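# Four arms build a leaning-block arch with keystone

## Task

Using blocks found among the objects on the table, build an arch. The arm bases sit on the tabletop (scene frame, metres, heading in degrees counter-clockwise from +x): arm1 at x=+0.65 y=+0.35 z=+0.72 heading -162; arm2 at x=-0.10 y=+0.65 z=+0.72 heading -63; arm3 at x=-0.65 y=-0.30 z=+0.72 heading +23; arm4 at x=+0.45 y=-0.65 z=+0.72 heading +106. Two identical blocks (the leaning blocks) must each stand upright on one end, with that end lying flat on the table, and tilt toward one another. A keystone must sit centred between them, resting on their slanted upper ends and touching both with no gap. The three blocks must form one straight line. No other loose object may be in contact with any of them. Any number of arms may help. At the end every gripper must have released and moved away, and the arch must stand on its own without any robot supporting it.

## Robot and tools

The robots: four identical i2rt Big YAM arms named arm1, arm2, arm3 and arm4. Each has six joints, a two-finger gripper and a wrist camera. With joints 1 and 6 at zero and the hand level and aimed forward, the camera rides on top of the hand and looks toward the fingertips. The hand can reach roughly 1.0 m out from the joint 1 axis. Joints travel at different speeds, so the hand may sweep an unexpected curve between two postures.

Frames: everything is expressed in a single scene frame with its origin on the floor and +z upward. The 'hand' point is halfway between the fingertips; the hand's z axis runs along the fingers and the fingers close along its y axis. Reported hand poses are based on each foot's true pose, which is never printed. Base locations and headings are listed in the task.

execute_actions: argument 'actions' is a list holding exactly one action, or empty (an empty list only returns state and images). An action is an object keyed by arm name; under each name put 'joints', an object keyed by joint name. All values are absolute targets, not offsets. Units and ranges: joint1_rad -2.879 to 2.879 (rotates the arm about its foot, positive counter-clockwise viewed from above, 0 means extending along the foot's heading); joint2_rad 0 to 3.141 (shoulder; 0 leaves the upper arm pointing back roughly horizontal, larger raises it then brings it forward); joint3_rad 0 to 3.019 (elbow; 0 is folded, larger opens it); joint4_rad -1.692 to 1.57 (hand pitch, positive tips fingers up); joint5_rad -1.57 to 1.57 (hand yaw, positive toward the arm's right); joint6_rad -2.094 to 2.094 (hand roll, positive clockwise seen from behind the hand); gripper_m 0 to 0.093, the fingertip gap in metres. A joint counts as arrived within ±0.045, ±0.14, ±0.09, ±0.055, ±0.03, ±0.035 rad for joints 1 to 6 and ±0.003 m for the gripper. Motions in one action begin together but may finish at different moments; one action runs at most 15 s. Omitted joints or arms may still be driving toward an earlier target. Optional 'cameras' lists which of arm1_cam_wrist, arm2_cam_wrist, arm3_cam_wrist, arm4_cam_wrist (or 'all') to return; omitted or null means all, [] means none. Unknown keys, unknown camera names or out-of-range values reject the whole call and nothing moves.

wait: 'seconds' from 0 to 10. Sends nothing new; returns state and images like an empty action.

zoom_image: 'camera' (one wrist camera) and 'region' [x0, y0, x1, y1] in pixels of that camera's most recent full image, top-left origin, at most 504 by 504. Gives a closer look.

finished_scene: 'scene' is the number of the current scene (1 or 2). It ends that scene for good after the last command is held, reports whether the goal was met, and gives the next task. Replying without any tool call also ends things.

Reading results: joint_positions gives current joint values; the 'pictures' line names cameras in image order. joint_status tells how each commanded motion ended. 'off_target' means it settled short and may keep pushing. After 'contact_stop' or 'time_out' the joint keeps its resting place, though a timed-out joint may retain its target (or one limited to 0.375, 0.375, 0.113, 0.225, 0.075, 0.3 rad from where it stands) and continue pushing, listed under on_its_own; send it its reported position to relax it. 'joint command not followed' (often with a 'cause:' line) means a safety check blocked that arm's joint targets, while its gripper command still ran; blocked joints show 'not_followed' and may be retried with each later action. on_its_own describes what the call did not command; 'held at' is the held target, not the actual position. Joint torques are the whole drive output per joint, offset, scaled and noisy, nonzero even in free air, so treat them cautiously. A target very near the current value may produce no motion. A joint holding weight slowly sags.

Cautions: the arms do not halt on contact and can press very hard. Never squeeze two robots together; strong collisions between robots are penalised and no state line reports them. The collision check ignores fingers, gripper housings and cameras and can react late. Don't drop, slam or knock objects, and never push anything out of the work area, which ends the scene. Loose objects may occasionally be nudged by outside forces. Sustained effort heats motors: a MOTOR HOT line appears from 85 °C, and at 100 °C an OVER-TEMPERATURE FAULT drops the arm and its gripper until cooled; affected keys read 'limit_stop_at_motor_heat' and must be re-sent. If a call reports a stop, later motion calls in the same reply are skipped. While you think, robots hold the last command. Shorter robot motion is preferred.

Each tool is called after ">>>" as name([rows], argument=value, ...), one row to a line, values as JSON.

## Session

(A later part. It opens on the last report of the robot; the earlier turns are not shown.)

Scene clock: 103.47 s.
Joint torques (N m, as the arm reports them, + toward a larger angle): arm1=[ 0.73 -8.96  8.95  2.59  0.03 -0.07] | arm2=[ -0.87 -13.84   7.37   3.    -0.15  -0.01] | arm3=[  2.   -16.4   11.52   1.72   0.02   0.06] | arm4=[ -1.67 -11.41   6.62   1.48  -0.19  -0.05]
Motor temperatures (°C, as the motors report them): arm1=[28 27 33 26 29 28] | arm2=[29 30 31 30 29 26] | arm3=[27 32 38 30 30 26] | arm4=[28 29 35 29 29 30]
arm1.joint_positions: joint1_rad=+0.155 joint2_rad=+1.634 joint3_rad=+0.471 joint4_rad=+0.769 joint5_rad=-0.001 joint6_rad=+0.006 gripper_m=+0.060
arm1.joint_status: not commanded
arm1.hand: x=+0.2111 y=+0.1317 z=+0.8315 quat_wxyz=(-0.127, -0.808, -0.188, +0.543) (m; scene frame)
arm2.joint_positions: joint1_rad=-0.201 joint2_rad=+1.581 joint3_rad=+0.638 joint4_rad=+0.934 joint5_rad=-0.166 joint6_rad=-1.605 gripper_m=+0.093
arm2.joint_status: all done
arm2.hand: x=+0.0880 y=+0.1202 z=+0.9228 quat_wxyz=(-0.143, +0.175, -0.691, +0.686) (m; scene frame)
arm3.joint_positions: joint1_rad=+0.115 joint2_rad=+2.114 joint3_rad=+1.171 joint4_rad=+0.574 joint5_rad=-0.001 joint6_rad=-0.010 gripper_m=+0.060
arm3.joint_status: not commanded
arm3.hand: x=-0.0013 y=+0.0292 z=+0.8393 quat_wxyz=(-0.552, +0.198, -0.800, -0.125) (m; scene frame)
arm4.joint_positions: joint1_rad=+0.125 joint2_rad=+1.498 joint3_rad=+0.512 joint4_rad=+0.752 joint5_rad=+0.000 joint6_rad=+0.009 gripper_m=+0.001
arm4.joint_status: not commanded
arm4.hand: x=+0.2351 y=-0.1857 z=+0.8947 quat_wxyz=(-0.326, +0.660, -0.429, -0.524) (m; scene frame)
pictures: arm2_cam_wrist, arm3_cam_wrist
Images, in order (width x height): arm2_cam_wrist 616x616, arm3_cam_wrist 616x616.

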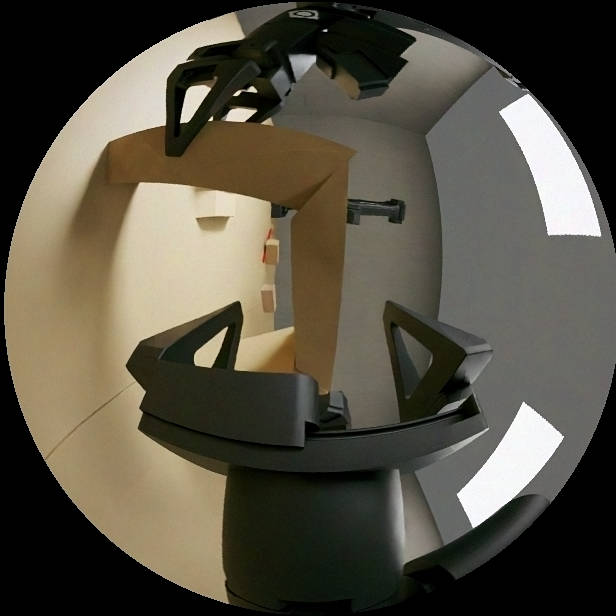

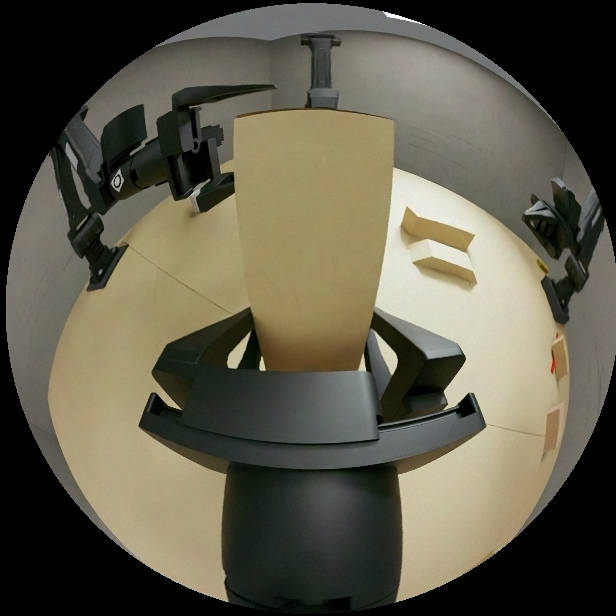

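>>> execute_actions([
  {"arm2":{"joints":{"joint2_rad":1.45,"joint3_rad":0.48}},"arm1":{"joints":{"joint2_rad":1.63,"gripper_m":0.093}},"arm3":{"joints":{"joint2_rad":2.11,"gripper_m":0.093}},"arm4":{"joints":{"joint2_rad":1.3,"joint3_rad":0.4}}},
])

Scene clock: 104.57 s.
Joint torques (N m, as the arm reports them, + toward a larger angle): arm1=[  0.77 -10.79   8.07   2.17   0.03  -0.09] | arm2=[ -0.67 -10.23   7.13   3.    -0.15  -0.02] | arm3=[  1.58 -17.72  11.03   1.77   0.04   0.1 ] | arm4=[-1.52 -7.65  7.18  1.63 -0.19 -0.03]
Motor temperatures (°C, as the motors report them): arm1=[28 27 33 26 29 28] | arm2=[29 30 31 30 29 26] | arm3=[27 32 38 30 30 26] | arm4=[28 29 35 29 29 30]
arm1.joint_positions: joint1_rad=+0.155 joint2_rad=+1.634 joint3_rad=+0.482 joint4_rad=+0.779 joint5_rad=-0.001 joint6_rad=+0.007 gripper_m=+0.093
arm1.joint_status: all done
arm1.hand: x=+0.2062 y=+0.1292 z=+0.8378 quat_wxyz=(-0.129, -0.803, -0.187, +0.551) (m; scene frame)
arm2.joint_positions: joint1_rad=-0.201 joint2_rad=+1.451 joint3_rad=+0.480 joint4_rad=+0.934 joint5_rad=-0.166 joint6_rad=-1.605 gripper_m=+0.093
arm2.joint_status: all done
arm2.hand: x=+0.0713 y=+0.1766 z=+0.9159 quat_wxyz=(-0.142, +0.175, -0.702, +0.676) (m; scene frame)
arm3.joint_positions: joint1_rad=+0.115 joint2_rad=+2.114 joint3_rad=+1.180 joint4_rad=+0.574 joint5_rad=-0.001 joint6_rad=-0.009 gripper_m=+0.093
arm3.joint_status: all done
arm3.hand: x=+0.0021 y=+0.0309 z=+0.8437 quat_wxyz=(-0.556, +0.197, -0.798, -0.126) (m; scene frame)
arm4.joint_positions: joint1_rad=+0.125 joint2_rad=+1.295 joint3_rad=+0.393 joint4_rad=+0.752 joint5_rad=+0.000 joint6_rad=+0.009 gripper_m=+0.001
arm4.joint_status: all done
arm4.hand: x=+0.2557 y=-0.2290 z=+0.9342 quat_wxyz=(-0.344, +0.638, -0.414, -0.551) (m; scene frame)
pictures: arm1_cam_wrist, arm2_cam_wrist, arm3_cam_wrist, arm4_cam_wrist
Images, in order (width x height): arm1_cam_wrist 616x616, arm2_cam_wrist 616x616, arm3_cam_wrist 616x616, arm4_cam_wrist 616x616.

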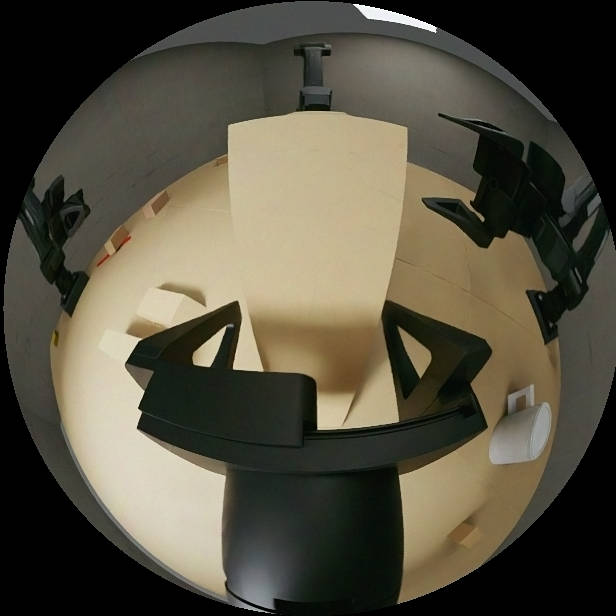

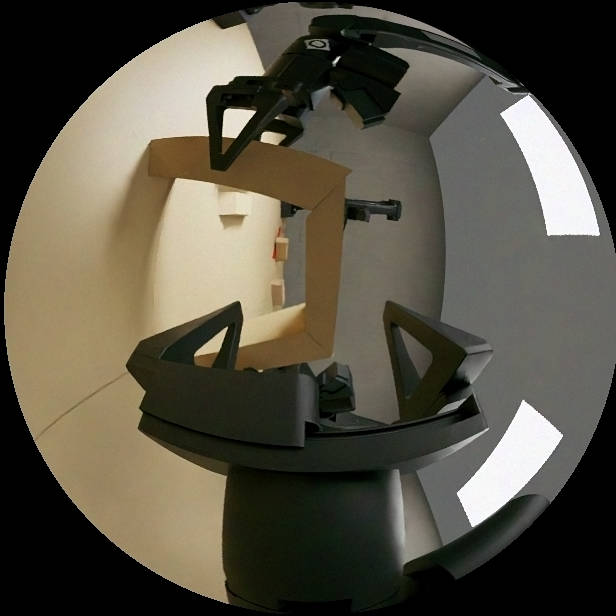

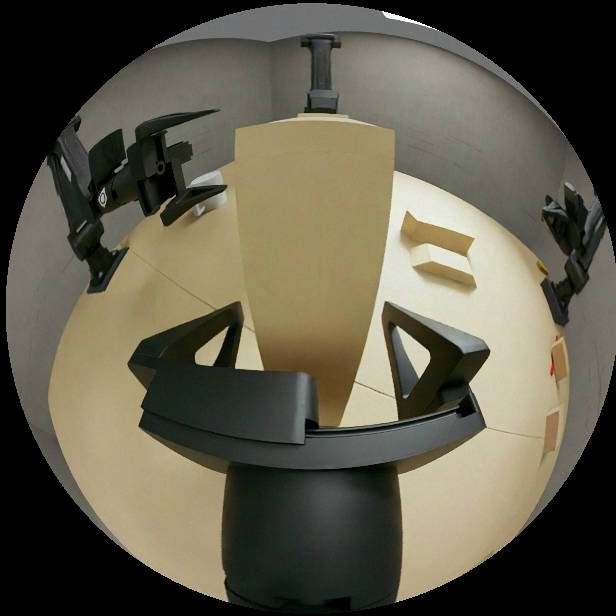

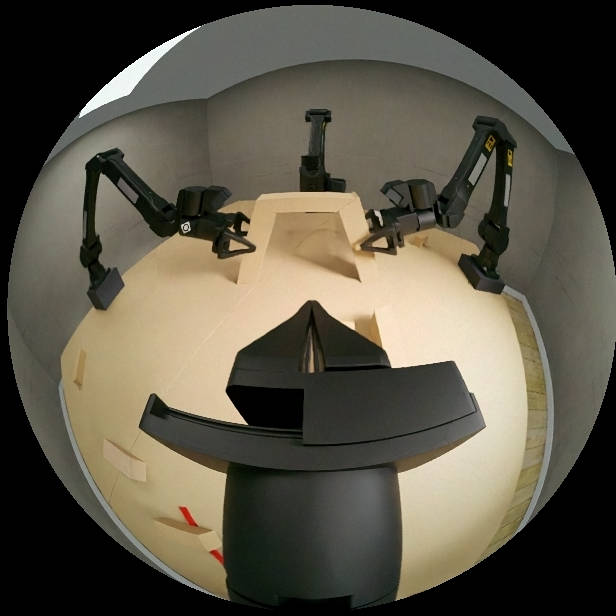

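>>> execute_actions([
  {"arm1":{"joints":{"joint2_rad":1.45,"joint3_rad":0.36}},"arm3":{"joints":{"joint2_rad":1.97,"joint3_rad":1.0}},"arm2":{"joints":{"joint2_rad":1.0,"joint3_rad":0.3}},"arm4":{"joints":{"joint2_rad":0.8,"joint3_rad":0.3}}},
], cameras=["arm4_cam_wrist"])

>>> execute_actions([
  {"arm1":{"joints":{"joint2_rad":1.0,"joint3_rad":0.2}},"arm3":{"joints":{"joint2_rad":1.5,"joint3_rad":0.6}}},
])

Scene clock: 105.97 s.
Joint torques (N m, as the arm reports them, + toward a larger angle): arm1=[ 0.83 -8.37  6.12  2.11  0.03 -0.09] | arm2=[-0.57 -4.1   9.23  2.63 -0.07 -0.03] | arm3=[  1.01 -16.2    6.28   1.99   0.1    0.08] | arm4=[-1.61 -2.56  9.53  1.61 -0.17 -0.06]
Motor temperatures (°C, as the motors report them): arm1=[28 27 32 26 29 28] | arm2=[29 30 31 30 29 26] | arm3=[27 32 38 30 30 26] | arm4=[28 29 35 29 29 30]
arm1.joint_positions: joint1_rad=+0.155 joint2_rad=+1.455 joint3_rad=+0.358 joint4_rad=+0.781 joint5_rad=-0.001 joint6_rad=+0.007 gripper_m=+0.093
arm1.joint_status: all done
arm1.hand: x=+0.2462 y=+0.1488 z=+0.8703 quat_wxyz=(-0.134, -0.786, -0.183, +0.574) (m; scene frame)
arm2.joint_positions: joint1_rad=-0.201 joint2_rad=+0.999 joint3_rad=+0.295 joint4_rad=+0.940 joint5_rad=-0.166 joint6_rad=-1.605 gripper_m=+0.093
arm2.joint_status: all done
arm2.hand: x=+0.0442 y=+0.2728 z=+1.0221 quat_wxyz=(-0.146, +0.168, -0.601, +0.768) (m; scene frame)
arm3.joint_positions: joint1_rad=+0.115 joint2_rad=+1.974 joint3_rad=+1.005 joint4_rad=+0.574 joint5_rad=-0.001 joint6_rad=-0.009 gripper_m=+0.093
arm3.joint_status: all done
arm3.hand: x=-0.0488 y=+0.0054 z=+0.8604 quat_wxyz=(-0.542, +0.200, -0.807, -0.123) (m; scene frame)
arm4.joint_positions: joint1_rad=+0.125 joint2_rad=+0.796 joint3_rad=+0.288 joint4_rad=+0.748 joint5_rad=+0.000 joint6_rad=+0.009 gripper_m=+0.001
arm4.joint_status: all done
arm4.hand: x=+0.2927 y=-0.3053 z=+1.0795 quat_wxyz=(-0.416, +0.519, -0.339, -0.665) (m; scene frame)
pictures: arm4_cam_wrist
Images, in order (width x height): arm4_cam_wrist 616x616.

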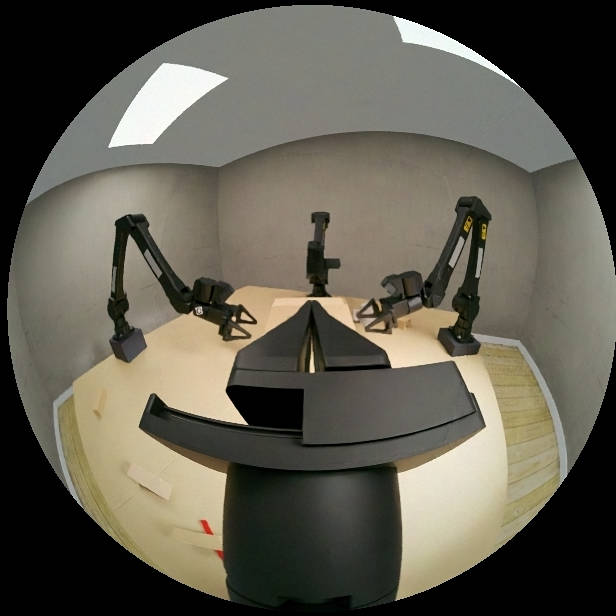

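Scene clock: 107.13 s.
Joint torques (N m, as the arm reports them, + toward a larger angle): arm1=[ 0.73 -3.37  8.7   2.01  0.03 -0.09] | arm2=[-0.64 -4.08  9.19  2.65 -0.07 -0.02] | arm3=[  1.59 -11.05   6.64   1.91   0.1    0.07] | arm4=[-1.5  -3.04  9.58  1.5  -0.21 -0.03]
Motor temperatures (°C, as the motors report them): arm1=[28 27 32 26 29 28] | arm2=[29 30 31 30 29 26] | arm3=[27 32 38 30 30 26] | arm4=[28 29 35 29 29 30]
arm1.joint_positions: joint1_rad=+0.155 joint2_rad=+1.003 joint3_rad=+0.194 joint4_rad=+0.784 joint5_rad=-0.001 joint6_rad=+0.007 gripper_m=+0.093
arm1.joint_status: all done
arm1.hand: x=+0.3086 y=+0.1789 z=+0.9750 quat_wxyz=(-0.160, -0.695, -0.163, +0.682) (m; scene frame)
arm2.joint_positions: joint1_rad=-0.201 joint2_rad=+0.999 joint3_rad=+0.295 joint4_rad=+0.940 joint5_rad=-0.166 joint6_rad=-1.605 gripper_m=+0.093
arm2.joint_status: not commanded
arm2.hand: x=+0.0442 y=+0.2728 z=+1.0221 quat_wxyz=(-0.146, +0.168, -0.601, +0.768) (m; scene frame)
arm3.joint_positions: joint1_rad=+0.115 joint2_rad=+1.503 joint3_rad=+0.608 joint4_rad=+0.574 joint5_rad=-0.001 joint6_rad=-0.009 gripper_m=+0.093
arm3.joint_status: all done
arm3.hand: x=-0.1741 y=-0.0570 z=+0.9552 quat_wxyz=(-0.572, +0.195, -0.786, -0.130) (m; scene frame)
arm4.joint_positions: joint1_rad=+0.125 joint2_rad=+0.796 joint3_rad=+0.288 joint4_rad=+0.748 joint5_rad=+0.000 joint6_rad=+0.009 gripper_m=+0.001
arm4.joint_status: not commanded
arm4.hand: x=+0.2927 y=-0.3053 z=+1.0795 quat_wxyz=(-0.416, +0.519, -0.339, -0.665) (m; scene frame)
pictures: arm1_cam_wrist, arm2_cam_wrist, arm3_cam_wrist, arm4_cam_wrist
Images, in order (width x height): arm1_cam_wrist 616x616, arm2_cam_wrist 616x616, arm3_cam_wrist 616x616, arm4_cam_wrist 616x616.

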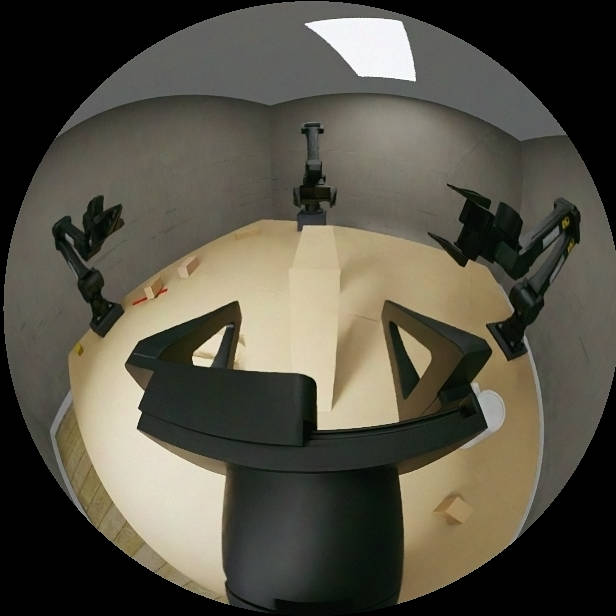

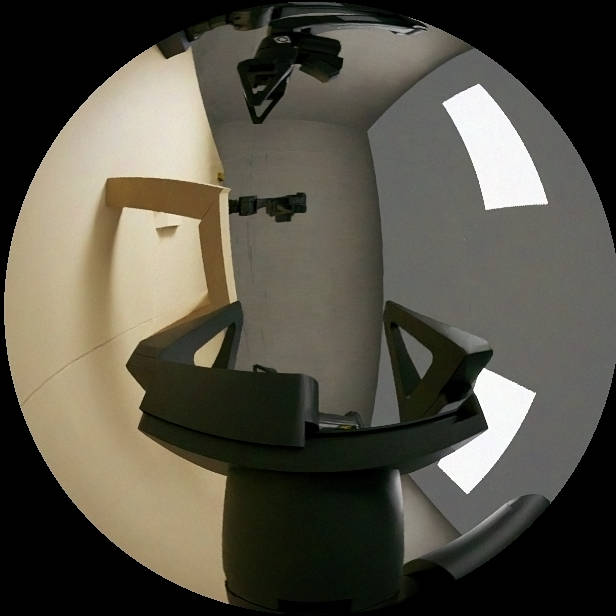

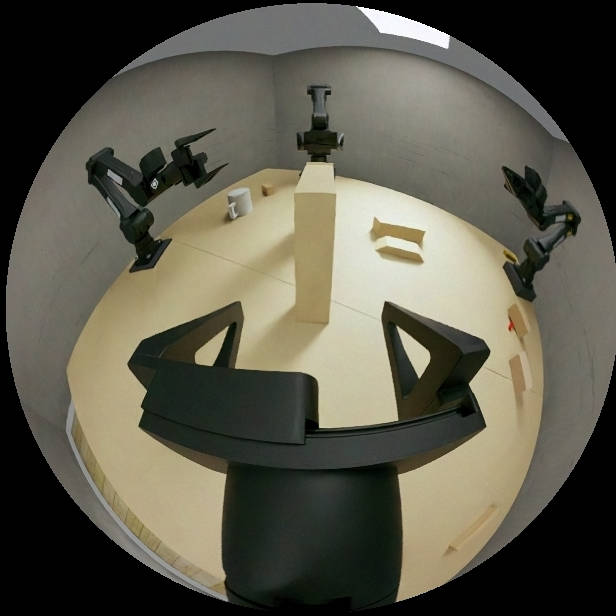

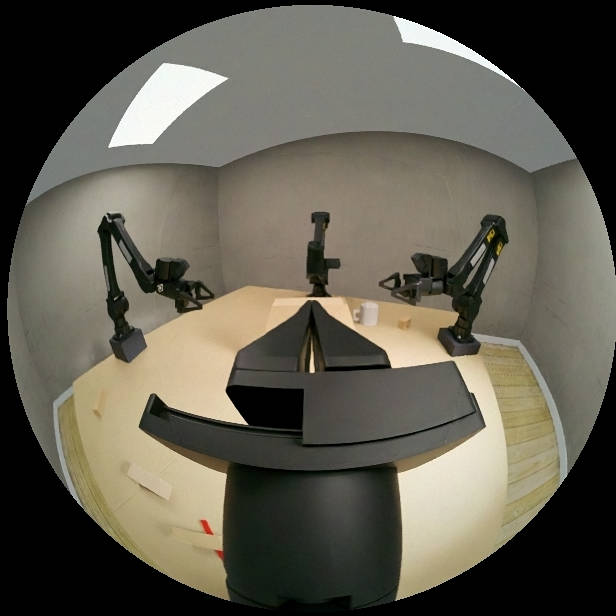

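Standing and in line. Quick check of the joints.

>>> zoom_image(camera="arm2_cam_wrist", region=[90,160,260,330])

>>> zoom_image(camera="arm3_cam_wrist", region=[270,150,360,240])

Region (90, 160, 260, 330) of arm2_cam_wrist's 616x616 image, scaled by 2.965, with more detail than that image has.

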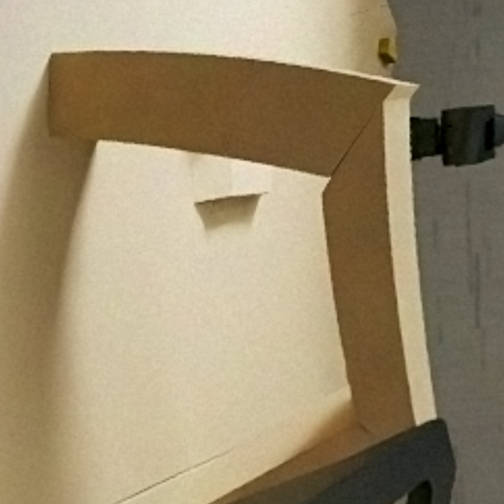

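Region (270, 150, 360, 240) of arm3_cam_wrist's 616x616 image, scaled by 5.600, with more detail than that image has.

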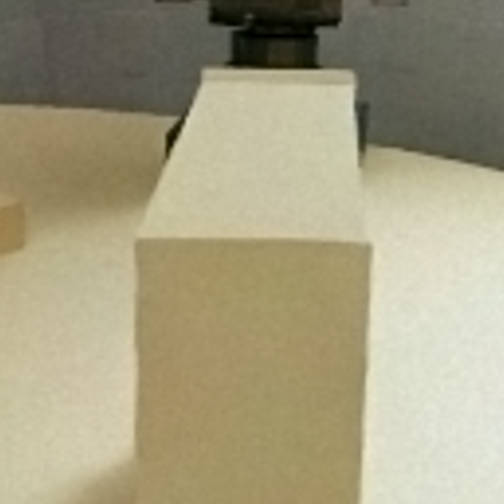

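>>> finished_scene(scene=2)

The scene is finished: the task was done.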